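## Task

Pick up the small foam block from the desk and set it on the counter on the far side of the shelving. It counts only if the block rests there by itself, not held or propped by the robot. The robot must not tip over or be left leaning.

## Robot and tools

ROBOT. A Hello Robot Stretch 3 with one arm. It has a two-wheel base (0.33 m long, 0.34 m wide) that cannot move sideways, a lift on a mast, and a telescoping arm that reaches out to the robot's RIGHT. The wrist has yaw, pitch and roll, and ends in a two-finger gripper with round 0.04 m pads. To shift the gripper forward or back, drive the base. Turns pivot about the point midway between the drive wheels, 0.05 m behind the front edge. With the arm retracted and the wrist folded, a turn sweeps a 0.28 m radius; an unfolded level wrist reaches past that. Loose objects may now and then be nudged by an outside push.

CAMERAS. head_camera and nav_camera are on the head and aim with head_pan_rad and head_tilt_rad. wrist_camera rides on the gripper. Every successful execute_actions result carries one image per camera, always in the same order, taken when the call ends. An empty actions list just returns the current state and images.

FRAMES. Base frame: origin on the floor between the drive wheels, x forward, y left, z up. hand_pose is reported in it, at the spot where closed fingertips meet; with all wrist joints at 0, that frame's x points up, y along the arm toward the mast, z toward the robot's rear. The odometry frame is the base frame as it was at the scene's start; heading is positive to the left, -3.142 to 3.142.

execute_actions. Argument actions: a list run in order. Each action may hold robot, steps (integer 1 to 450 control steps at 30 per second; 1 if omitted) and until (only with steps; ends the action early once all its conditions hold). steps alone just waits. robot is one of: a command object; {"stop": true}, which brakes everything and empties the queue; or a list of up to 8 commands and {"pause_s": s} items (s at most 15) that run one after another, each starting when the previous one ended done (off_target also continues for the base and gripper_m). A command may contain:
- base: exactly one key. translate_m is a relative drive in metres from where the base is when that command begins, forward positive, magnitude at most 1. rotate_rad is a relative turn in radians, left/counter-clockwise positive, magnitude at most 3.2.
- joints: absolute targets by name (not offsets); unnamed joints keep their goals. lift_m 0 to 1.1 (arm height on the mast); arm_m 0 to 0.52 (extension); wrist_yaw_rad -1.345 to 4.42 (0 along the arm, positive toward the robot's front, 3.0 folded over the base); wrist_pitch_rad -1.57 to 0.451 (0 level, negative tips fingers down); wrist_roll_rad -2.911 to 2.911 (0 fingers side by side); gripper_m -0.089 to 0.179 (larger is wider; the real fingertip gap is 0.007 m smaller when nearly shut, 0.025 m smaller when fully open, and 0 below 0.007); head_pan_rad -3.953 to 1.73 (0 forward, positive left, -1.57 along the arm); head_tilt_rad -1.53 to 0.419 (negative down).
- contact_limits: {"arm_m": effort percent 1 to 100}, how hard the arm may push before it halts; lasts until arm_m's next command.
Motions start together and keep going across later actions and while you think. A new command overrides at once and discards any older queue. Any invalid field or out-of-range number rejects the entire call and nothing runs.

until: {"robot": {...}} with fields like lift_m, arm_m_goal, arm_m_status, base_status, translate_m, heading, queue, queue_left, refusals, each as [operator, value] with =, !=, <, <=, >, >=; statuses take a word or ["!=","moving"]. {"robot": {"status": "ended"}} waits until nothing is moving and no queue runs (true at once if the first command is refused). {"any": {"status": "ended"}} fires when the first motion ends. Numbers compare as printed: three decimals, four for translate_m/rotate_rad. Don't wait on exact equality.

SPEED. Fast (0.30 m/s, 1.9 rad/s) only when stowed: lift_m under 0.30, arm_m under 0.03, wrist_yaw_rad over 2.54; otherwise 0.10 m/s and 0.63 rad/s.

GRIPPER. Grip by commanding a value under the object's width (lower squeezes harder; too hard triggers a stall guard that weakens the hold). Release by opening at least 0.02 beyond where the pads touched. Neither the reading nor done proves a grasp; check images and effort.

SELF-COLLISION. Fold or unfold the wrist only with lift_m 0.32 to 0.95, wrist_pitch_rad -0.4, roll near 0. Once folded, lift may go down to 0.25. With yaw below -0.4, keep pitch at -0.5 or lower.

RESULT LINES. base_status with progress and goal; joint_goals; joint_status per joint (moving, done, off_target, contact_stop, time_out, stopped, not_commanded, torque_fault); measured_speeds; refusals, queue (idle/running/done/dropped/stopped), queue_left. refused:/dropped: lines name the goal and reason, counting from 0. on_its_own shows goals the robot changed, slack or switched-off joints, and leaning (base_tilt, degrees, forward/right positive). lidar_m: 12 distances in 30-degree sectors, first straight ahead, going counter-clockwise, at 0.17 m height. wrist_depth_mm and head_depth_mm: 7x7 median depths. motor_effort: percent per motor, peak in brackets. base_odometry counts wheel turns, so slip shows as travel.

CONTACT. Arm and lift halt and go slack on firm contact (contact_stop); base, wrist and head keep pushing. Long hard pushing can switch a wrist servo off for 10 s (torque_fault); it then refuses goals.

AVOID. Pushing into something rigid with the gripper above about 0.45 m, pushing again after a contact_stop, driving while holding or hooking something fixed, and snagging furniture (especially reversing): all can tip the robot. If it leans, undo the last move in small steps, pull the gripper free, and lower lift_m to about 0.2 if still tipped. Avoid drops, slams, hard hits, and knocking items off.

zoom_image: camera (head_camera, nav_camera or wrist_camera) and region [x0, y0, x1, y1] in pixels of that camera's latest image, origin top-left, at most 504 by 504.

finished_scene: scene, the current scene's number. Irreversible; the result reports success and gives the next task. First let every motion end and release the object so it rests on its own.

Each tool is called after ">>>" as name(argument=value, ...), one argument or row to a line, values as JSON.

## Session

>>> execute_actions(
  actions=[],
)

Scene clock: 0.00 s.
robot.base_odometry: x=+0.000 y=+0.000 heading=+0.000 (m, m, rad; robot's odometry frame)
robot.turned_by_wheels: +0.000 (rad since the last result)
robot.turned_by_imu: +0.000 (rad since the last result)
robot.base_tilt: forward=-1.7 right=-0.6 (deg)
robot.lidar_m: 2.18 1.53 1.56 1.11 1.62 1.60 1.54 1.64 1.13 1.04 1.11 1.52
robot.head_depth_mm: 1749 2099 2077 2100 2080 2099 2069 / 1746 2100 2106 2107 2110 2100 2071 / 1742 2112 2114 2111 2097 2121 2090 / 1729 2150 2123 2115 2128 2128 2109 / 1731 2149 2144 2137 2127 2136 2118 / 1720 2176 2148 2140 2152 2142 2116 / 1711 2196 2166 2171 2163 2171 2131
robot.base_status: not_commanded
robot.joint_positions: lift_m=+0.418 arm_m=+0.000 wrist_yaw_rad=+2.994 wrist_pitch_rad=-0.344 wrist_roll_rad=-0.015 gripper_m=+0.037 head_pan_rad=+0.018 head_tilt_rad=-0.008
robot.joint_goals: lift_m=+0.418 arm_m=+0.000 wrist_yaw_rad=+2.994 wrist_pitch_rad=-0.344 wrist_roll_rad=-0.015 gripper_m=+0.037 head_pan_rad=+0.018 head_tilt_rad=-0.008
robot.joint_status: lift_m=not_commanded arm_m=not_commanded wrist_yaw_rad=not_commanded wrist_pitch_rad=not_commanded wrist_roll_rad=not_commanded gripper_m=not_commanded head_pan_rad=not_commanded head_tilt_rad=not_commanded
robot.measured_speeds: translate_m=+0.000 rotate_rad=+0.000 lift_m=+0.000 arm_m=+0.000 wrist_yaw_rad=+0.000 wrist_pitch_rad=+0.000 wrist_roll_rad=+0.000 head_pan_rad=+0.000 head_tilt_rad=+0.000
robot: refusals=0 queue=idle queue_left=0
robot.motor_effort: left_wheel=+0 right_wheel=+0 lift_m=+22 arm_m=-1 wrist_yaw_rad=+0 wrist_pitch_rad=+5 wrist_roll_rad=+1 gripper_m=+0 head_pan_rad=+0 head_tilt_rad=+2 (%)
robot.hand_pose: x=+0.0130 y=+0.0859 z=+0.4472 quat_wxyz=(+0.172, +0.698, +0.071, +0.691) (m; robot's base frame)
robot.wrist_depth_mm: - - - - - - - / - - - - - - - / - - - - - - - / - - - - - - - / 825 - 930 929 937 964 975 / 695 698 - 728 763 765 801 / 599 601 610 626 632 645 664
pictures: head_camera (sideways: a quarter turn clockwise sets it upright), nav_camera (sideways: a quarter turn counterclockwise sets it upright), wrist_camera
Images, in order (width x height): head_camera 896x504, nav_camera 672x504, wrist_camera 644x364.

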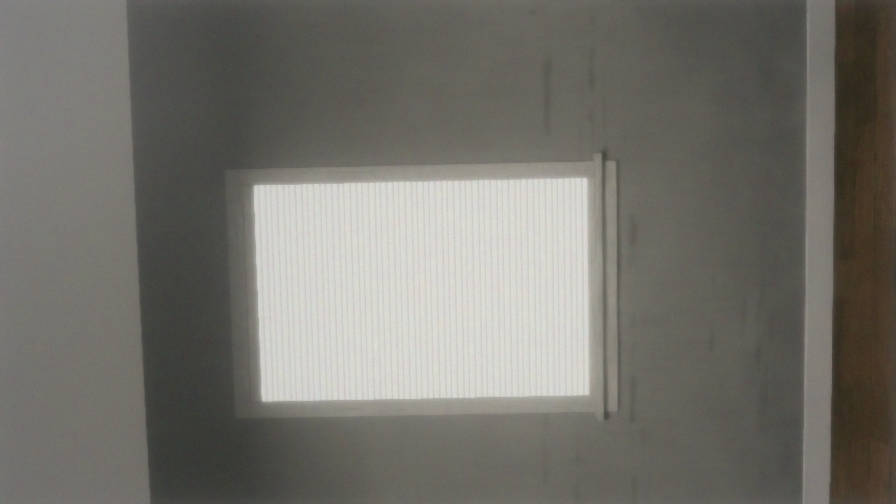

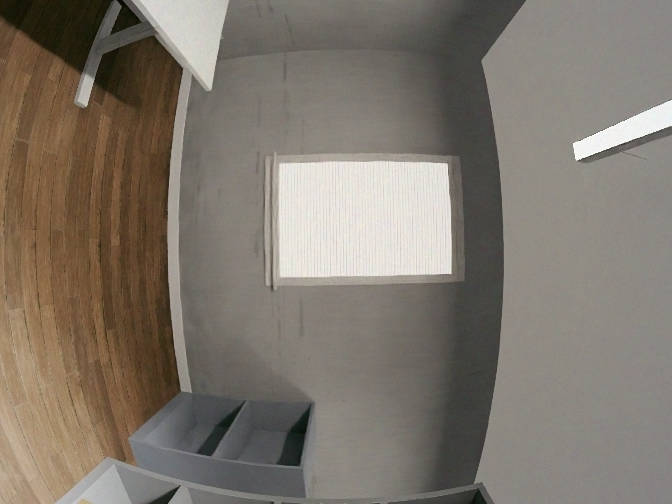

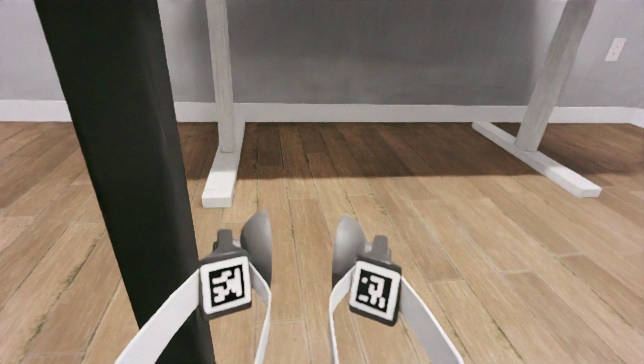

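>>> execute_actions(
  actions=[
    {"robot":{"joints":{"head_pan_rad":1.2,"head_tilt_rad":-0.5}},"steps":200,"until":{"robot":{"status":"ended"}}},
  ],
)

>>> execute_actions(
  actions=[
    {"robot":{"joints":{"head_pan_rad":-1.5,"head_tilt_rad":-0.4}},"steps":200,"until":{"robot":{"status":"ended"}}},
  ],
)

Scene clock: 1.70 s.
robot.base_odometry: x=+0.000 y=+0.000 heading=+0.000 (m, m, rad; robot's odometry frame)
robot.turned_by_wheels: +0.000 (rad since the last result)
robot.turned_by_imu: +0.000 (rad since the last result)
robot.base_tilt: forward=-1.7 right=-0.5 (deg)
robot.lidar_m: 2.18 1.53 1.56 1.11 1.61 1.60 1.54 1.64 1.13 1.04 1.11 1.51
robot.head_depth_mm: 1551 1687 1837 1225 1753 1532 1252 / 1480 1625 1733 1237 1897 1538 1262 / 1414 1549 1677 1256 1836 1553 1269 / 1353 1488 1617 1260 1779 1548 1269 / 1294 1427 1569 1274 1028 1573 1277 / 1263 1385 1498 1283 991 1569 1279 / 1231 1329 1445 1291 951 1433 1254
robot.base_status: not_commanded
robot.joint_positions: lift_m=+0.418 arm_m=+0.000 wrist_yaw_rad=+2.994 wrist_pitch_rad=-0.344 wrist_roll_rad=-0.015 gripper_m=+0.037 head_pan_rad=+1.193 head_tilt_rad=-0.494
robot.joint_goals: lift_m=+0.418 arm_m=+0.000 wrist_yaw_rad=+2.994 wrist_pitch_rad=-0.344 wrist_roll_rad=-0.015 gripper_m=+0.037 head_pan_rad=+1.200 head_tilt_rad=-0.500
robot.joint_status: lift_m=not_commanded arm_m=not_commanded wrist_yaw_rad=not_commanded wrist_pitch_rad=not_commanded wrist_roll_rad=not_commanded gripper_m=not_commanded head_pan_rad=done head_tilt_rad=done
robot.measured_speeds: translate_m=+0.000 rotate_rad=+0.000 lift_m=+0.000 arm_m=+0.000 wrist_yaw_rad=+0.000 wrist_pitch_rad=+0.000 wrist_roll_rad=+0.000 head_pan_rad=+0.000 head_tilt_rad=+0.000
robot: refusals=0 queue=done queue_left=0
robot.motor_effort: left_wheel=+0(0) right_wheel=+1(1) lift_m=+22(21) arm_m=+0(0) wrist_yaw_rad=+0(0) wrist_pitch_rad=+5(5) wrist_roll_rad=+1(1) gripper_m=-1(0) head_pan_rad=+3(44) head_tilt_rad=-4(34) (%)
robot.hand_pose: x=+0.0130 y=+0.0859 z=+0.4472 quat_wxyz=(+0.172, +0.698, +0.071, +0.691) (m; robot's base frame)
robot.wrist_depth_mm: - - - - - - - / - - - - - - - / - - - - - - - / - - - - - - - / 843 - 922 923 933 944 989 / 691 700 - 743 767 781 800 / 597 600 609 631 638 654 662
pictures: head_camera (sideways: a quarter turn clockwise sets it upright), nav_camera (sideways: a quarter turn counterclockwise sets it upright), wrist_camera
Images, in order (width x height): head_camera 896x504, nav_camera 672x504, wrist_camera 644x364.

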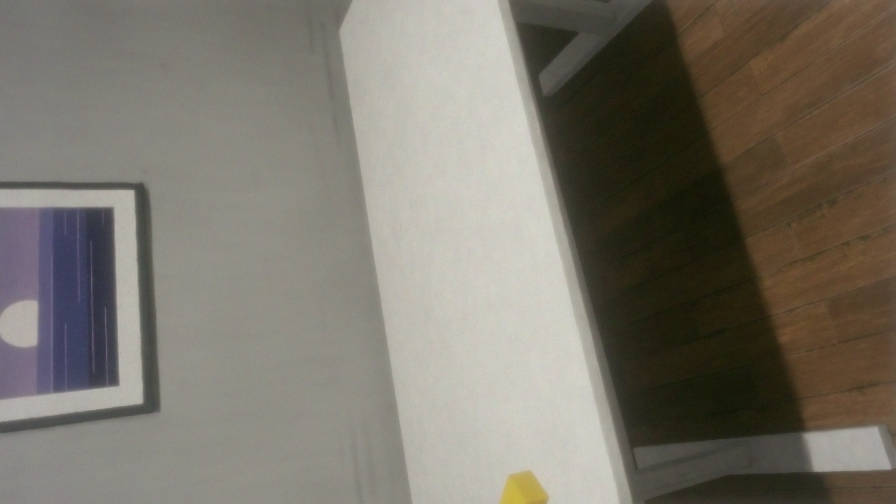

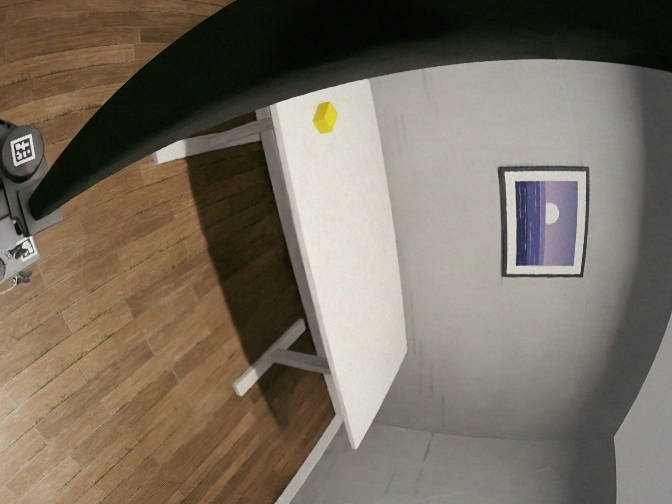

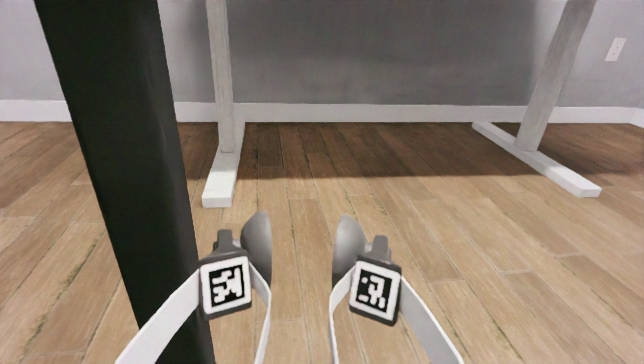

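Scene clock: 3.47 s.
robot.base_odometry: x=+0.000 y=+0.000 heading=+0.000 (m, m, rad; robot's odometry frame)
robot.turned_by_wheels: +0.000 (rad since the last result)
robot.turned_by_imu: +0.000 (rad since the last result)
robot.base_tilt: forward=-1.7 right=-0.5 (deg)
robot.lidar_m: 2.17 1.52 1.56 1.11 1.62 1.60 1.54 1.64 1.13 1.04 1.11 1.51
robot.head_depth_mm: 1168 1289 1357 1505 1301 1498 1328 / 857 1293 1363 1522 1319 1578 1336 / 2643 2835 2541 2662 2035 1562 1336 / 2701 2881 2596 2763 2151 1630 1342 / 985 991 1117 1138 1282 1383 1356 / 1234 1359 1313 1622 1426 1395 1355 / 1255 1357 1061 1627 1434 1415 1364
robot.base_status: not_commanded
robot.joint_positions: lift_m=+0.418 arm_m=+0.000 wrist_yaw_rad=+2.994 wrist_pitch_rad=-0.344 wrist_roll_rad=-0.015 gripper_m=+0.037 head_pan_rad=-1.493 head_tilt_rad=-0.409
robot.joint_goals: lift_m=+0.418 arm_m=+0.000 wrist_yaw_rad=+2.994 wrist_pitch_rad=-0.344 wrist_roll_rad=-0.015 gripper_m=+0.037 head_pan_rad=-1.500 head_tilt_rad=-0.400
robot.joint_status: lift_m=not_commanded arm_m=not_commanded wrist_yaw_rad=not_commanded wrist_pitch_rad=not_commanded wrist_roll_rad=not_commanded gripper_m=not_commanded head_pan_rad=done head_tilt_rad=done
robot.measured_speeds: translate_m=+0.000 rotate_rad=+0.000 lift_m=+0.000 arm_m=+0.000 wrist_yaw_rad=+0.000 wrist_pitch_rad=+0.000 wrist_roll_rad=+0.000 head_pan_rad=+0.000 head_tilt_rad=+0.000
robot: refusals=0 queue=done queue_left=0
robot.motor_effort: left_wheel=+0(0) right_wheel=+1(1) lift_m=+22(22) arm_m=+0(1) wrist_yaw_rad=-1(0) wrist_pitch_rad=+5(5) wrist_roll_rad=+1(1) gripper_m=-1(0) head_pan_rad=-4(44) head_tilt_rad=+6(17) (%)
robot.hand_pose: x=+0.0130 y=+0.0859 z=+0.4472 quat_wxyz=(+0.172, +0.698, +0.071, +0.691) (m; robot's base frame)
robot.wrist_depth_mm: - - - - - - - / - - - - - - - / - - - - - - - / - - - - - - - / 837 - 922 904 940 971 992 / 697 695 - 727 761 770 802 / 592 602 622 626 643 649 664
pictures: head_camera (sideways: a quarter turn clockwise sets it upright), nav_camera (sideways: a quarter turn counterclockwise sets it upright), wrist_camera
Images, in order (width x height): head_camera 896x504, nav_camera 672x504, wrist_camera 644x364.

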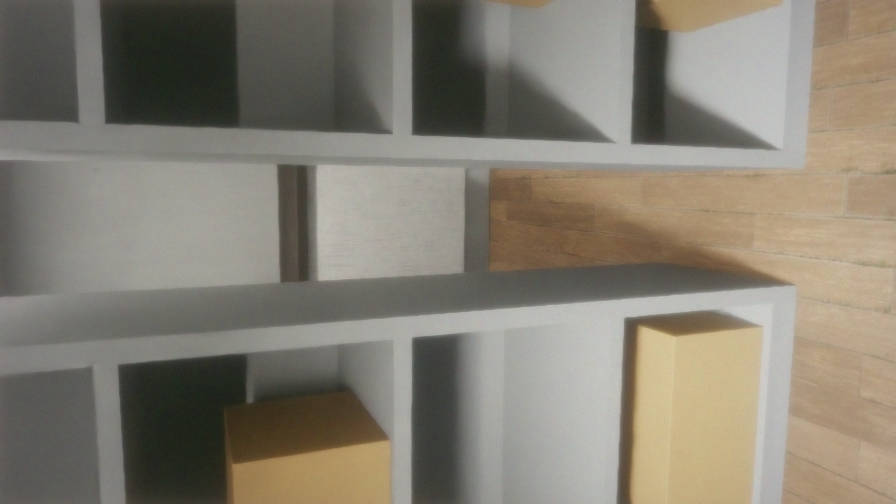

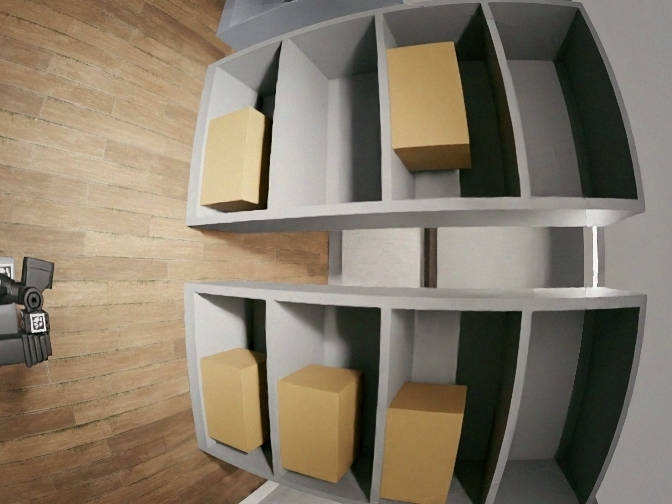

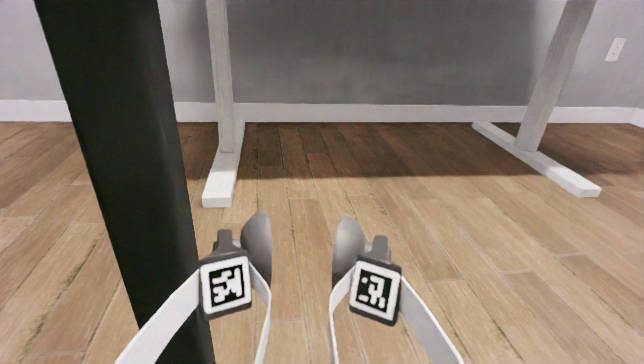

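>>> execute_actions(
  actions=[
    {"robot":[{"base":{"rotate_rad":1.75},"joints":{"lift_m":0.85,"wrist_pitch_rad":-0.4,"head_pan_rad":-1.57,"head_tilt_rad":-0.7}},{"base":{"translate_m":0.32},"joints":{"wrist_yaw_rad":0,"gripper_m":0.15}},{"base":{"rotate_rad":1.39}}],"steps":450,"until":{"robot":{"status":"ended"}}},
  ],
)

Scene clock: 17.47 s.
robot.base_odometry: x=-0.057 y=+0.315 heading=+3.140 (m, m, rad; robot's odometry frame)
robot.turned_by_wheels: +3.140 (rad since the last result)
robot.turned_by_imu: +3.197 (rad since the last result)
robot.base_tilt: forward=-1.7 right=-0.5 (deg)
robot.lidar_m: 1.48 1.57 1.41 1.35 1.43 1.98 2.24 1.37 1.28 0.79 1.29 1.53
robot.head_depth_mm: 1010 1141 1193 889 711 1393 - / 1015 1140 1206 896 736 1402 - / 1014 1147 1217 903 738 - - / 1019 1148 1225 906 725 1319 1130 / 1023 1155 1268 915 738 1358 1152 / 1023 1156 1321 1510 801 1368 1164 / 1027 1159 1327 1546 1657 1370 1165
robot.base_status: done (rotate_rad +1.3899 of +1.3900)
robot.joint_positions: lift_m=+0.850 arm_m=+0.000 wrist_yaw_rad=+0.001 wrist_pitch_rad=-0.415 wrist_roll_rad=-0.015 gripper_m=+0.150 head_pan_rad=-1.563 head_tilt_rad=-0.692
robot.joint_goals: lift_m=+0.850 arm_m=+0.000 wrist_yaw_rad=+0.000 wrist_pitch_rad=-0.400 wrist_roll_rad=-0.015 gripper_m=+0.150 head_pan_rad=-1.570 head_tilt_rad=-0.700
robot.joint_status: lift_m=done arm_m=not_commanded wrist_yaw_rad=done wrist_pitch_rad=done wrist_roll_rad=not_commanded gripper_m=done head_pan_rad=done head_tilt_rad=done
robot.measured_speeds: translate_m=+0.000 rotate_rad=+0.000 lift_m=+0.000 arm_m=+0.000 wrist_yaw_rad=+0.000 wrist_pitch_rad=+0.000 wrist_roll_rad=+0.000 head_pan_rad=+0.000 head_tilt_rad=+0.000
robot: refusals=0 queue=done queue_left=0
robot.motor_effort: left_wheel=-3(10) right_wheel=+3(5) lift_m=+27(28) arm_m=-1(1) wrist_yaw_rad=-2(2) wrist_pitch_rad=+5(5) wrist_roll_rad=+1(1) gripper_m=+0(90) head_pan_rad=-4(12) head_tilt_rad=-5(30) (%)
robot.hand_pose: x=-0.0212 y=-0.3695 z=+0.8627 quat_wxyz=(+0.697, +0.148, -0.686, -0.145) (m; robot's base frame)
robot.wrist_depth_mm: 918 912 915 927 930 918 927 / - 998 966 926 984 990 - / - - 600 630 658 684 720 / - 502 457 463 494 507 531 / - 378 375 382 392 408 414 / - 319 323 326 329 350 344 / 968 - - - - - -
pictures: head_camera (sideways: a quarter turn clockwise sets it upright), nav_camera (sideways: a quarter turn counterclockwise sets it upright), wrist_camera
Images, in order (width x height): head_camera 896x504, nav_camera 672x504, wrist_camera 644x364.

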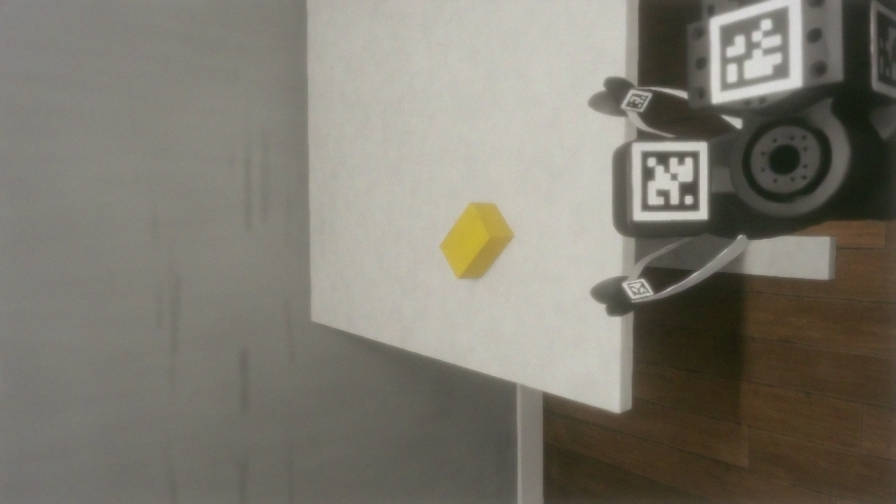

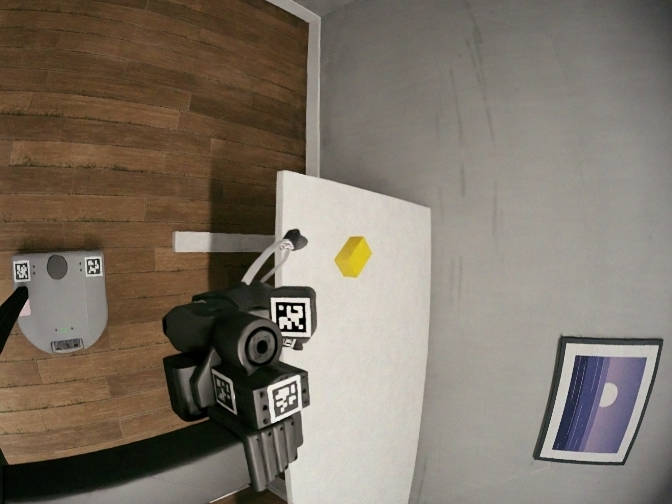

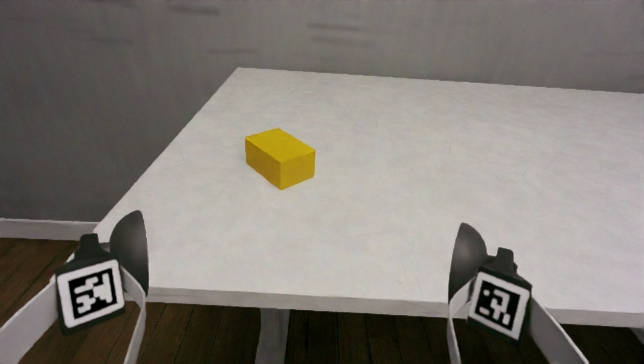

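>>> execute_actions(
  actions=[
    {"robot":{"base":{"translate_m":-0.105},"joints":{"wrist_yaw_rad":0.75,"wrist_pitch_rad":-0.6,"arm_m":0.33,"lift_m":0.87}},"steps":450,"until":{"robot":{"status":"ended"}}},
  ],
)

Scene clock: 22.43 s.
robot.base_odometry: x=+0.048 y=+0.315 heading=+3.140 (m, m, rad; robot's odometry frame)
robot.turned_by_wheels: +0.000 (rad since the last result)
robot.turned_by_imu: -0.001 (rad since the last result)
robot.base_tilt: forward=-1.7 right=-0.5 (deg)
robot.lidar_m: 1.59 1.68 1.45 1.35 1.43 2.20 2.13 1.29 1.28 0.80 1.29 1.65
robot.head_depth_mm: 1009 1136 1216 - 683 1295 1141 / 1014 1142 1224 862 711 1336 1140 / 1015 1144 1231 842 720 1344 1143 / 1014 1146 1235 847 723 1348 1155 / 1020 1145 1236 917 727 1321 1136 / 1021 1147 1266 928 731 1361 1161 / 1023 1155 1323 1517 735 1367 1162
robot.base_status: done (translate_m -0.1050 of -0.1050)
robot.joint_positions: lift_m=+0.870 arm_m=+0.330 wrist_yaw_rad=+0.749 wrist_pitch_rad=-0.613 wrist_roll_rad=-0.014 gripper_m=+0.150 head_pan_rad=-1.563 head_tilt_rad=-0.692
robot.joint_goals: lift_m=+0.870 arm_m=+0.330 wrist_yaw_rad=+0.750 wrist_pitch_rad=-0.600 wrist_roll_rad=-0.014 gripper_m=+0.150 head_pan_rad=-1.570 head_tilt_rad=-0.700
robot.joint_status: lift_m=done arm_m=done wrist_yaw_rad=done wrist_pitch_rad=done wrist_roll_rad=not_commanded gripper_m=done head_pan_rad=done head_tilt_rad=done
robot.measured_speeds: translate_m=+0.000 rotate_rad=+0.000 lift_m=+0.000 arm_m=+0.000 wrist_yaw_rad=+0.000 wrist_pitch_rad=+0.000 wrist_roll_rad=+0.000 head_pan_rad=+0.000 head_tilt_rad=+0.000
robot: refusals=0 queue=done queue_left=0
robot.motor_effort: left_wheel=-3(9) right_wheel=+2(3) lift_m=+27(27) arm_m=+3(2) wrist_yaw_rad=+1(2) wrist_pitch_rad=+4(5) wrist_roll_rad=+1(1) gripper_m=+0(0) head_pan_rad=-3(3) head_tilt_rad=-4(4) (%)
robot.hand_pose: x=+0.1118 y=-0.6182 z=+0.8412 quat_wxyz=(+0.710, +0.445, -0.544, +0.051) (m; robot's base frame)
robot.wrist_depth_mm: - - - 920 736 610 526 / - - - - 569 584 549 / - - - 442 453 467 482 / - - 362 366 380 386 400 / - 315 313 270 324 336 338 / 278 270 276 237 283 300 297 / 234 240 245 242 253 252 264
pictures: head_camera (sideways: a quarter turn clockwise sets it upright), nav_camera (sideways: a quarter turn counterclockwise sets it upright), wrist_camera
Images, in order (width x height): head_camera 896x504, nav_camera 672x504, wrist_camera 644x364.

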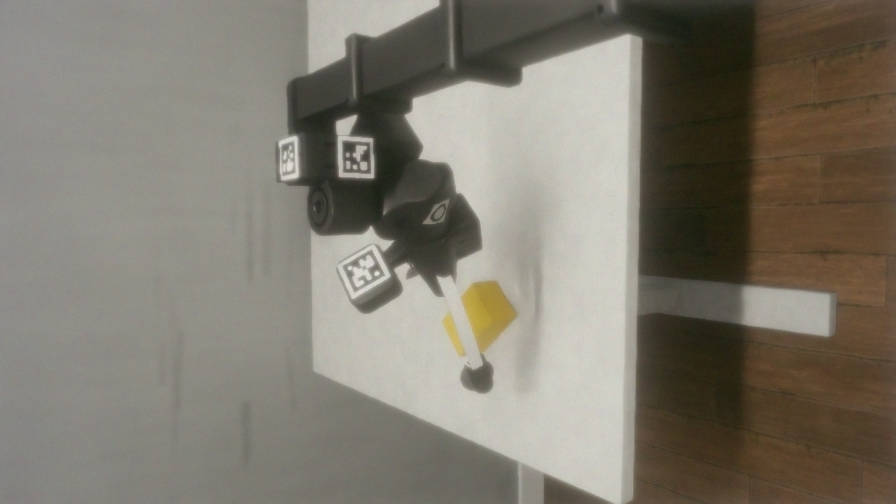

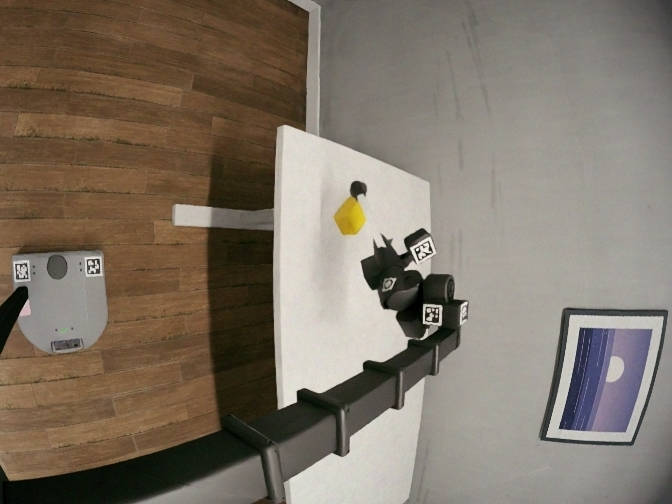

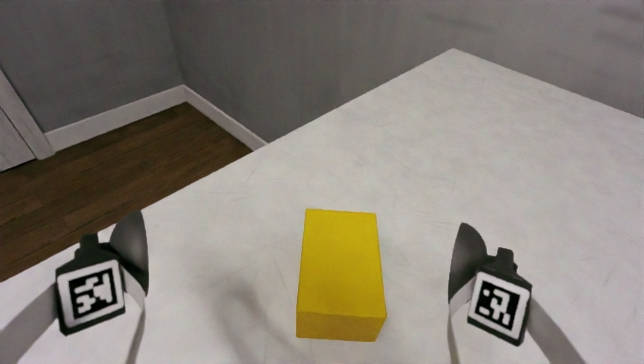

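>>> execute_actions(
  actions=[
    {"robot":[{"joints":{"arm_m":0.36}},{"joints":{"lift_m":0.80}}],"steps":450,"until":{"robot":{"status":"ended"}}},
  ],
)

Scene clock: 25.13 s.
robot.base_odometry: x=+0.048 y=+0.315 heading=+3.140 (m, m, rad; robot's odometry frame)
robot.turned_by_wheels: +0.000 (rad since the last result)
robot.turned_by_imu: +0.000 (rad since the last result)
robot.base_tilt: forward=-1.7 right=-0.5 (deg)
robot.lidar_m: 1.59 1.68 1.44 1.36 1.43 2.21 2.14 1.29 1.27 0.80 1.29 1.64
robot.head_depth_mm: 1012 1129 1189 904 - - 1114 / 1012 1136 1228 - 696 1335 1143 / 1013 1138 1231 - 718 1342 1144 / 1015 1148 1238 - 723 1345 1155 / 1018 1149 1239 920 727 1329 1135 / 1022 1150 1269 927 732 1368 1161 / 1023 1156 1322 1518 736 1370 1167
robot.base_status: done (translate_m -0.1050 of -0.1050)
robot.joint_positions: lift_m=+0.800 arm_m=+0.360 wrist_yaw_rad=+0.749 wrist_pitch_rad=-0.613 wrist_roll_rad=-0.015 gripper_m=+0.150 head_pan_rad=-1.563 head_tilt_rad=-0.692
robot.joint_goals: lift_m=+0.800 arm_m=+0.360 wrist_yaw_rad=+0.750 wrist_pitch_rad=-0.600 wrist_roll_rad=-0.015 gripper_m=+0.150 head_pan_rad=-1.570 head_tilt_rad=-0.700
robot.joint_status: lift_m=done arm_m=done wrist_yaw_rad=done wrist_pitch_rad=done wrist_roll_rad=not_commanded gripper_m=done head_pan_rad=done head_tilt_rad=done
robot.measured_speeds: translate_m=+0.000 rotate_rad=+0.000 lift_m=+0.000 arm_m=+0.000 wrist_yaw_rad=+0.000 wrist_pitch_rad=+0.000 wrist_roll_rad=+0.000 head_pan_rad=+0.000 head_tilt_rad=+0.000
robot: refusals=0 queue=done queue_left=0
robot.motor_effort: left_wheel=-3(3) right_wheel=+2(2) lift_m=+13(28) arm_m=+3(1) wrist_yaw_rad=+2(1) wrist_pitch_rad=+4(4) wrist_roll_rad=+1(1) gripper_m=+0(0) head_pan_rad=-3(3) head_tilt_rad=-4(4) (%)
robot.hand_pose: x=+0.1117 y=-0.6482 z=+0.7721 quat_wxyz=(+0.710, +0.445, -0.544, +0.051) (m; robot's base frame)
robot.wrist_depth_mm: - - - 881 675 556 503 / - - - 398 410 426 443 / - - 315 321 331 341 351 / - 258 262 205 276 283 291 / 220 228 226 177 238 246 248 / - 198 196 158 206 219 216 / 172 177 178 176 185 184 193
pictures: head_camera (sideways: a quarter turn clockwise sets it upright), nav_camera (sideways: a quarter turn counterclockwise sets it upright), wrist_camera
Images, in order (width x height): head_camera 896x504, nav_camera 672x504, wrist_camera 644x364.

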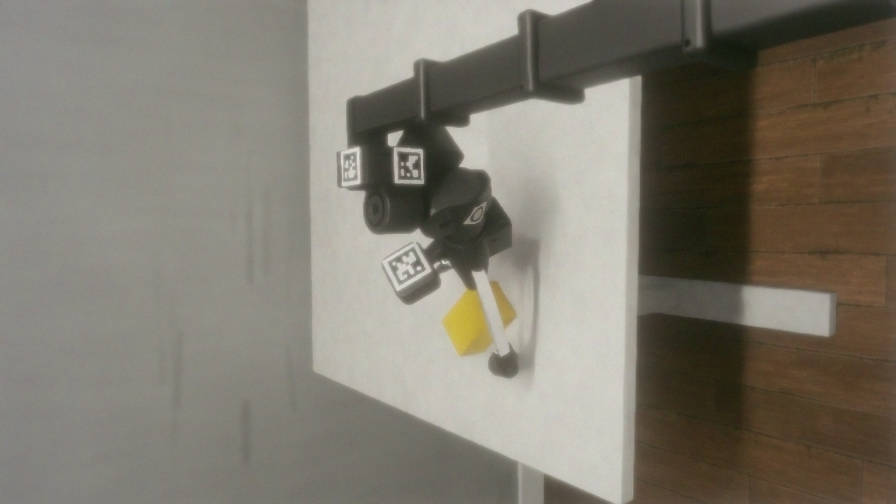

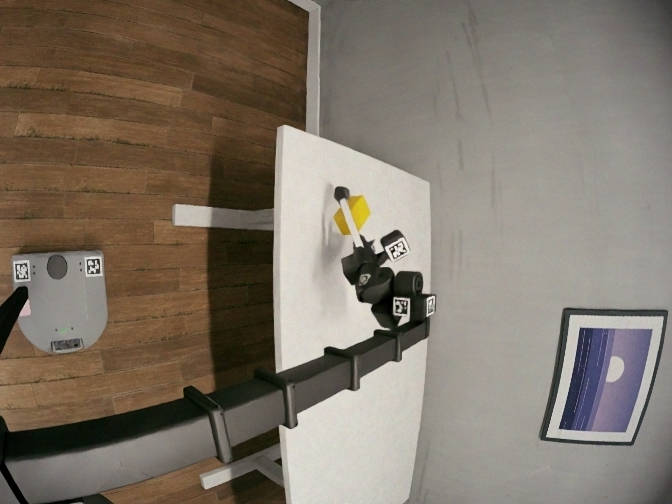

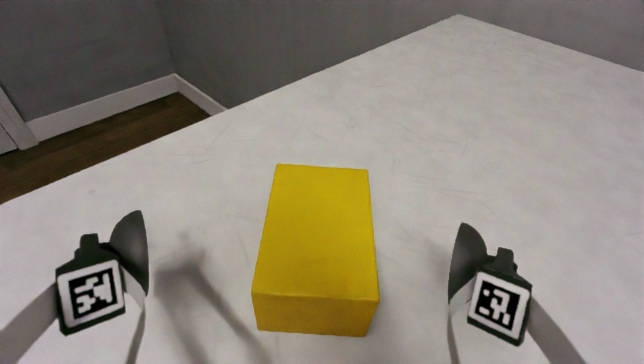

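>>> execute_actions(
  actions=[
    {"robot":{"base":{"translate_m":0.013},"joints":{"arm_m":0.382,"lift_m":0.772,"gripper_m":0.10}},"steps":450,"until":{"robot":{"status":"ended"}}},
  ],
)

Scene clock: 27.23 s.
robot.base_odometry: x=+0.035 y=+0.315 heading=+3.140 (m, m, rad; robot's odometry frame)
robot.turned_by_wheels: +0.000 (rad since the last result)
robot.turned_by_imu: +0.000 (rad since the last result)
robot.base_tilt: forward=-1.7 right=-0.6 (deg)
robot.lidar_m: 1.58 1.67 1.44 1.35 1.43 2.22 2.15 1.30 1.28 0.80 1.29 1.63
robot.head_depth_mm: 1004 1135 1196 890 730 - 1118 / 1011 1143 1207 866 706 1332 1138 / 1013 1142 1223 - 718 1344 1146 / 1016 1146 1231 942 722 1348 1150 / 1020 1149 1235 919 725 1323 1138 / 1026 1153 1289 923 731 1365 1159 / 1023 1154 1320 1552 758 1369 1166
robot.base_status: done (translate_m +0.0130 of +0.0130)
robot.joint_positions: lift_m=+0.772 arm_m=+0.382 wrist_yaw_rad=+0.749 wrist_pitch_rad=-0.613 wrist_roll_rad=-0.014 gripper_m=+0.100 head_pan_rad=-1.563 head_tilt_rad=-0.692
robot.joint_goals: lift_m=+0.772 arm_m=+0.382 wrist_yaw_rad=+0.750 wrist_pitch_rad=-0.600 wrist_roll_rad=-0.014 gripper_m=+0.100 head_pan_rad=-1.570 head_tilt_rad=-0.700
robot.joint_status: lift_m=done arm_m=done wrist_yaw_rad=done wrist_pitch_rad=done wrist_roll_rad=not_commanded gripper_m=done head_pan_rad=done head_tilt_rad=done
robot.measured_speeds: translate_m=+0.000 rotate_rad=+0.000 lift_m=+0.000 arm_m=+0.000 wrist_yaw_rad=+0.000 wrist_pitch_rad=+0.000 wrist_roll_rad=+0.000 head_pan_rad=+0.000 head_tilt_rad=+0.000
robot: refusals=0 queue=done queue_left=0
robot.motor_effort: left_wheel=-2(4) right_wheel=+2(5) lift_m=+12(11) arm_m=+2(2) wrist_yaw_rad=+1(1) wrist_pitch_rad=+4(4) wrist_roll_rad=+1(1) gripper_m=+0(91) head_pan_rad=-3(3) head_tilt_rad=-4(5) (%)
robot.hand_pose: x=+0.1117 y=-0.6702 z=+0.7440 quat_wxyz=(+0.710, +0.445, -0.544, +0.051) (m; robot's base frame)
robot.wrist_depth_mm: - - - 842 466 479 474 / - - - 337 350 361 376 / - 270 266 273 282 289 299 / 217 218 218 165 234 240 247 / 187 192 148 142 205 206 211 / 165 - 127 125 168 182 184 / - 150 138 120 155 161 163
pictures: head_camera (sideways: a quarter turn clockwise sets it upright), nav_camera (sideways: a quarter turn counterclockwise sets it upright), wrist_camera
Images, in order (width x height): head_camera 896x504, nav_camera 672x504, wrist_camera 644x364.

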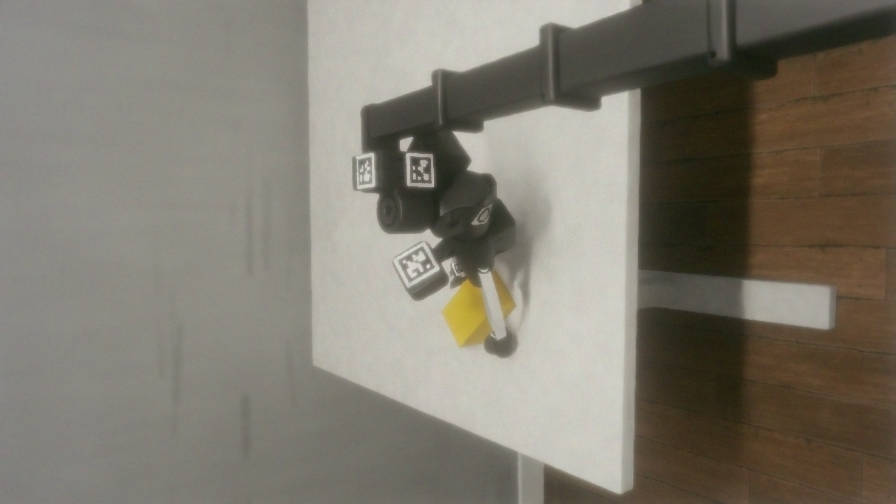

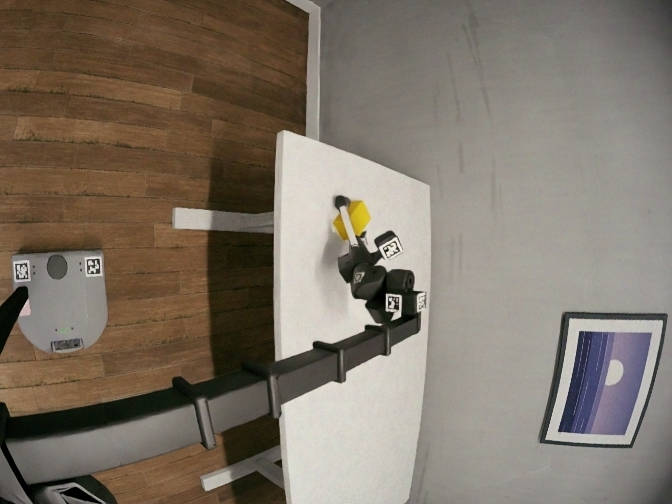

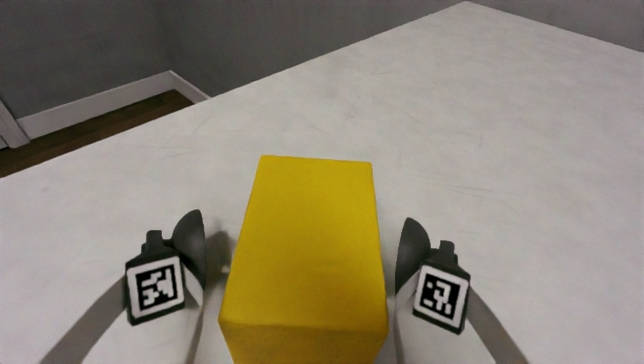

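>>> execute_actions(
  actions=[
    {"robot":[{"joints":{"lift_m":0.766,"gripper_m":0.01,"head_pan_rad":0.9,"head_tilt_rad":-0.5}},{"joints":{"lift_m":0.82}}],"steps":450,"until":{"robot":{"status":"ended"}}},
  ],
)

Scene clock: 30.77 s.
robot.base_odometry: x=+0.035 y=+0.315 heading=+3.140 (m, m, rad; robot's odometry frame)
robot.turned_by_wheels: +0.000 (rad since the last result)
robot.turned_by_imu: -0.001 (rad since the last result)
robot.base_tilt: forward=-1.8 right=-0.5 (deg)
robot.lidar_m: 1.58 1.67 1.44 1.35 1.43 2.21 2.15 1.30 1.28 0.80 1.29 1.63
robot.head_depth_mm: 1552 1673 1791 1935 1929 1514 1247 / 1721 1860 2000 2206 1950 1520 1247 / 1920 2082 2288 2439 1955 1526 1257 / 2103 2331 2480 2444 1964 1539 1263 / 1425 1453 1622 1730 1848 1547 1268 / 1585 1348 1516 1560 1718 1558 1271 / 1505 1282 1441 1536 1818 1569 1273
robot.base_status: done (translate_m +0.0130 of +0.0130)
robot.joint_positions: lift_m=+0.820 arm_m=+0.382 wrist_yaw_rad=+0.748 wrist_pitch_rad=-0.615 wrist_roll_rad=-0.014 gripper_m=+0.018 head_pan_rad=+0.893 head_tilt_rad=-0.507
robot.joint_goals: lift_m=+0.820 arm_m=+0.382 wrist_yaw_rad=+0.750 wrist_pitch_rad=-0.600 wrist_roll_rad=-0.014 gripper_m=+0.017 head_pan_rad=+0.900 head_tilt_rad=-0.500
robot.joint_status: lift_m=done arm_m=done wrist_yaw_rad=done wrist_pitch_rad=done wrist_roll_rad=not_commanded gripper_m=done head_pan_rad=done head_tilt_rad=done
robot.measured_speeds: translate_m=+0.000 rotate_rad=+0.000 lift_m=+0.000 arm_m=+0.000 wrist_yaw_rad=+0.000 wrist_pitch_rad=+0.000 wrist_roll_rad=+0.000 head_pan_rad=+0.000 head_tilt_rad=+0.000
robot: refusals=0 queue=done queue_left=0
robot.on_its_own: gripper_m is held at +0.017, not at your +0.010, by its stall guard, which is still easing
robot.motor_effort: left_wheel=-3(9) right_wheel=+2(9) lift_m=+28(29) arm_m=+2(3) wrist_yaw_rad=+3(5) wrist_pitch_rad=+4(7) wrist_roll_rad=+0(0) gripper_m=-24(99) head_pan_rad=+3(42) head_tilt_rad=+4(22) (%)
robot.hand_pose: x=+0.1113 y=-0.6701 z=+0.7907 quat_wxyz=(+0.710, +0.445, -0.544, +0.050) (m; robot's base frame)
robot.wrist_depth_mm: - - - 854 674 555 485 / - - - 912 450 464 479 / - - - 351 363 371 384 / - 293 281 164 301 310 319 / 245 246 144 143 267 266 271 / 214 221 125 127 - 233 237 / 192 194 121 117 200 208 210
pictures: head_camera (sideways: a quarter turn clockwise sets it upright), nav_camera (sideways: a quarter turn counterclockwise sets it upright), wrist_camera
Images, in order (width x height): head_camera 896x504, nav_camera 672x504, wrist_camera 644x364.

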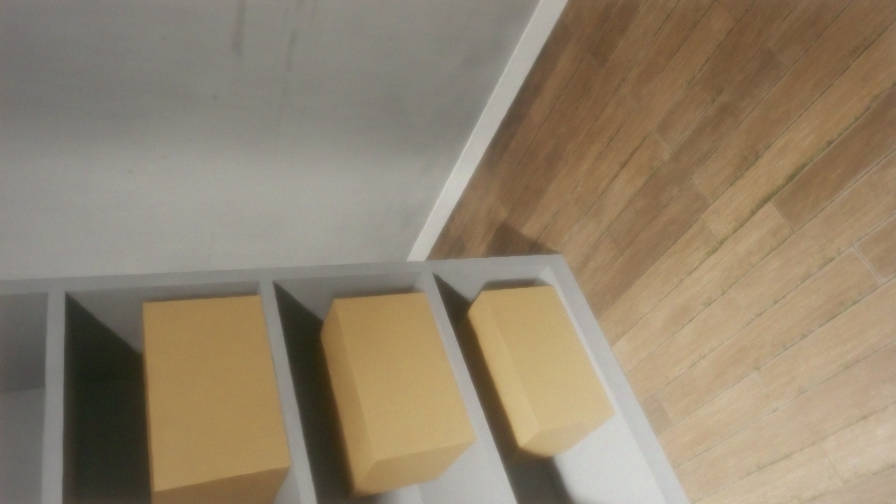

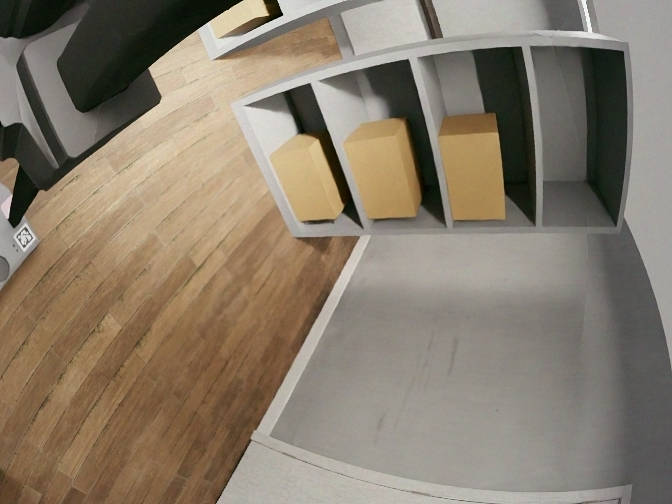

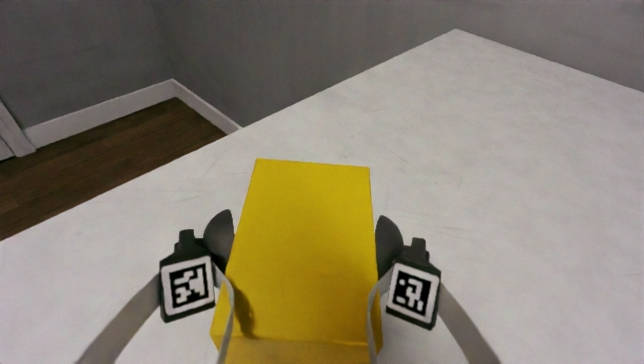

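>>> execute_actions(
  actions=[
    {"robot":[{"joints":{"arm_m":0,"wrist_pitch_rad":-0.4,"wrist_yaw_rad":1.5,"gripper_m":0.02}},{"base":{"rotate_rad":0.52},"joints":{"wrist_yaw_rad":2.8,"lift_m":0.6,"head_pan_rad":0,"head_tilt_rad":-0.9}},{"base":{"translate_m":1.0},"joints":{"lift_m":0.28}},{"base":{"translate_m":0.49}},{"base":{"rotate_rad":1.02}}],"steps":450,"until":{"robot":{"status":"ended"}}},
    {"steps":450,"until":{"robot":{"status":"ended"}}},
  ],
)

Scene clock: 50.70 s.
robot.base_odometry: x=-1.259 y=-0.423 heading=-1.604 (m, m, rad; robot's odometry frame)
robot.turned_by_wheels: +1.540 (rad since the last result)
robot.turned_by_imu: +1.560 (rad since the last result)
robot.base_tilt: forward=-1.7 right=-0.5 (deg)
robot.lidar_m: 1.20 0.66 0.84 2.43 2.87 1.91 1.24 0.46 0.33 0.32 0.33 0.45
robot.head_depth_mm: 885 907 934 958 984 1011 1001 / 1327 1380 1427 1474 1357 1219 1083 / 2271 2347 1996 1649 1406 1230 1085 / 2357 2522 2013 1661 1415 1237 1092 / 2380 2596 2019 1677 1423 1242 1095 / 2234 2324 1222 1185 1262 1242 1101 / 865 844 833 890 1154 1251 1103
robot.base_status: done (rotate_rad +1.0199 of +1.0200)
robot.joint_positions: lift_m=+0.280 arm_m=+0.000 wrist_yaw_rad=+2.799 wrist_pitch_rad=-0.421 wrist_roll_rad=-0.014 gripper_m=+0.021 head_pan_rad=+0.007 head_tilt_rad=-0.890
robot.joint_goals: lift_m=+0.280 arm_m=+0.000 wrist_yaw_rad=+2.800 wrist_pitch_rad=-0.400 wrist_roll_rad=-0.014 gripper_m=+0.020 head_pan_rad=+0.000 head_tilt_rad=-0.900
robot.joint_status: lift_m=done arm_m=done wrist_yaw_rad=done wrist_pitch_rad=done wrist_roll_rad=not_commanded gripper_m=done head_pan_rad=done head_tilt_rad=done
robot.measured_speeds: translate_m=+0.000 rotate_rad=+0.000 lift_m=+0.000 arm_m=+0.000 wrist_yaw_rad=+0.000 wrist_pitch_rad=+0.000 wrist_roll_rad=+0.000 head_pan_rad=+0.000 head_tilt_rad=+0.000
robot: refusals=0 queue=done queue_left=0
robot.motor_effort: left_wheel=-3(13) right_wheel=+2(8) lift_m=+14(27) arm_m=-3(3) wrist_yaw_rad=+1(3) wrist_pitch_rad=+6(8) wrist_roll_rad=+0(0) gripper_m=-22(24) head_pan_rad=-3(44) head_tilt_rad=-6(33) (%)
robot.hand_pose: x=+0.0541 y=+0.0656 z=+0.2924 quat_wxyz=(+0.264, +0.702, +0.030, +0.661) (m; robot's base frame)
robot.wrist_depth_mm: - - - - 891 674 525 / - - - - 923 684 574 / 910 916 948 987 902 721 666 / - 703 712 164 776 711 748 / - 582 144 143 638 636 656 / - - 125 127 - 532 543 / - - 117 117 432 457 467
pictures: head_camera (sideways: a quarter turn clockwise sets it upright), nav_camera (sideways: a quarter turn counterclockwise sets it upright), wrist_camera
Images, in order (width x height): head_camera 896x504, nav_camera 672x504, wrist_camera 644x364.

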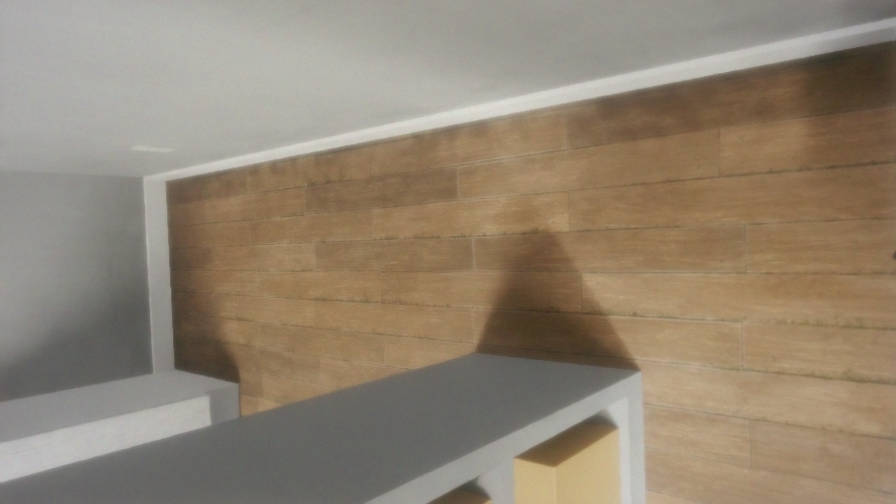

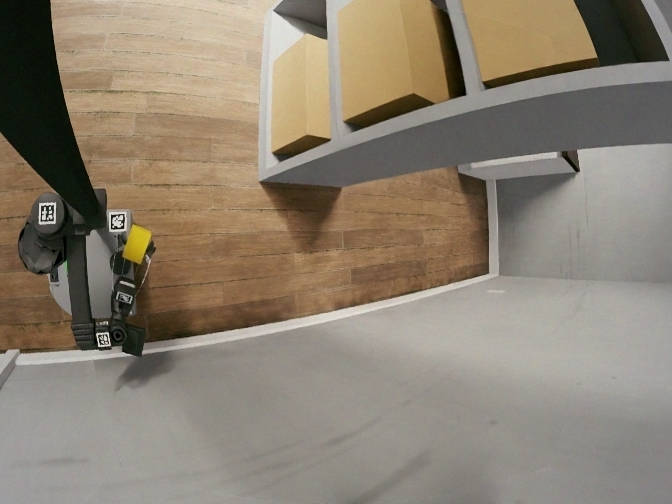

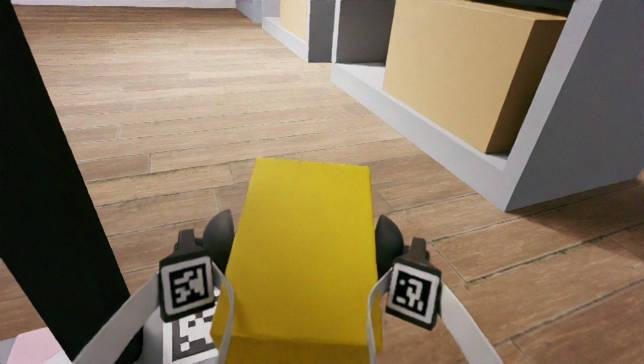

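>>> execute_actions(
  actions=[
    {"robot":[{"base":{"translate_m":1.0}},{"base":{"translate_m":0.4},"joints":{"head_pan_rad":0.8,"head_tilt_rad":-0.7}}],"steps":450,"until":{"robot":{"status":"ended"}}},
  ],
)

Scene clock: 60.33 s.
robot.base_odometry: x=-1.305 y=-1.822 heading=-1.604 (m, m, rad; robot's odometry frame)
robot.turned_by_wheels: +0.000 (rad since the last result)
robot.turned_by_imu: -0.003 (rad since the last result)
robot.base_tilt: forward=-1.8 right=-0.5 (deg)
robot.lidar_m: 1.12 0.93 1.05 1.54 0.52 0.48 1.26 0.44 0.32 0.30 0.31 0.42
robot.head_depth_mm: 1199 1201 1299 1593 1582 1318 1134 / 1296 1179 1071 1317 1543 1330 1139 / 1411 1194 994 1161 1415 1335 1144 / 1543 1214 1114 1326 1567 1343 1148 / 1725 1234 1282 1560 1633 1345 1154 / 1893 1356 1512 1854 1629 1356 1156 / 2099 1508 1820 2058 1636 1356 1161
robot.base_status: done (translate_m +0.4000 of +0.4000)
robot.joint_positions: lift_m=+0.280 arm_m=+0.000 wrist_yaw_rad=+2.799 wrist_pitch_rad=-0.421 wrist_roll_rad=-0.014 gripper_m=+0.021 head_pan_rad=+0.793 head_tilt_rad=-0.704
robot.joint_goals: lift_m=+0.280 arm_m=+0.000 wrist_yaw_rad=+2.800 wrist_pitch_rad=-0.400 wrist_roll_rad=-0.014 gripper_m=+0.020 head_pan_rad=+0.800 head_tilt_rad=-0.700
robot.joint_status: lift_m=done arm_m=done wrist_yaw_rad=done wrist_pitch_rad=done wrist_roll_rad=not_commanded gripper_m=done head_pan_rad=done head_tilt_rad=done
robot.measured_speeds: translate_m=+0.000 rotate_rad=+0.000 lift_m=+0.000 arm_m=+0.000 wrist_yaw_rad=+0.000 wrist_pitch_rad=+0.000 wrist_roll_rad=+0.000 head_pan_rad=+0.000 head_tilt_rad=+0.000
robot: refusals=0 queue=done queue_left=0
robot.motor_effort: left_wheel=-3(8) right_wheel=+2(7) lift_m=+13(13) arm_m=-3(3) wrist_yaw_rad=+1(1) wrist_pitch_rad=+6(6) wrist_roll_rad=+0(0) gripper_m=-23(24) head_pan_rad=+3(41) head_tilt_rad=+3(22) (%)
robot.hand_pose: x=+0.0541 y=+0.0657 z=+0.2924 quat_wxyz=(+0.264, +0.702, +0.030, +0.661) (m; robot's base frame)
robot.wrist_depth_mm: - - - - - 823 859 / - - - - - 880 988 / 927 920 953 987 - 951 - / - 708 697 165 772 804 826 / - 583 144 143 633 632 655 / - - 125 127 - 535 541 / - - 117 117 437 459 459
pictures: head_camera (sideways: a quarter turn clockwise sets it upright), nav_camera (sideways: a quarter turn counterclockwise sets it upright), wrist_camera
Images, in order (width x height): head_camera 896x504, nav_camera 672x504, wrist_camera 644x364.

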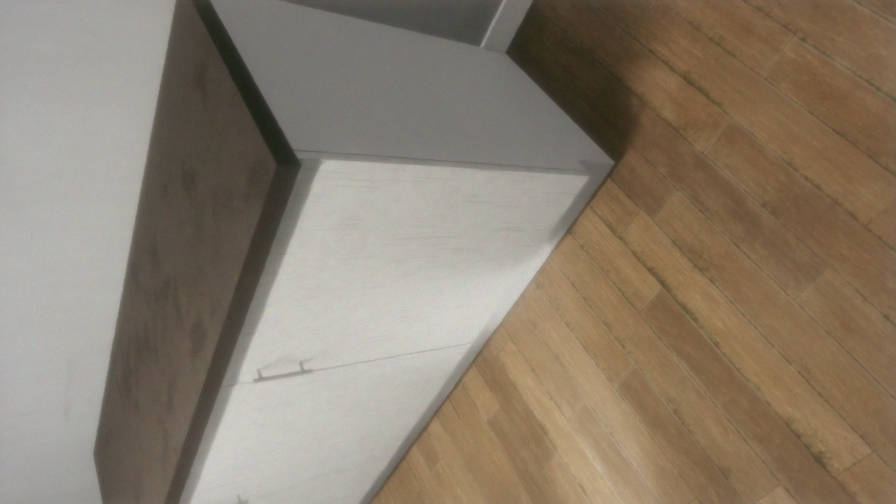

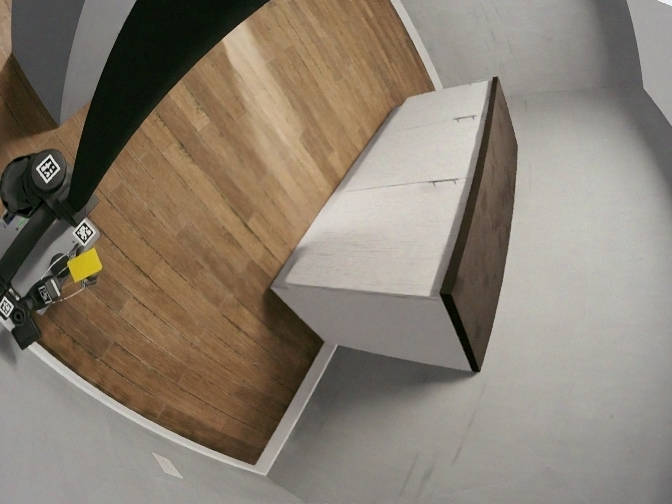

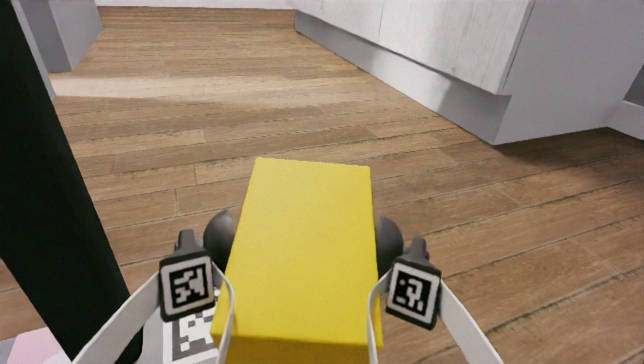

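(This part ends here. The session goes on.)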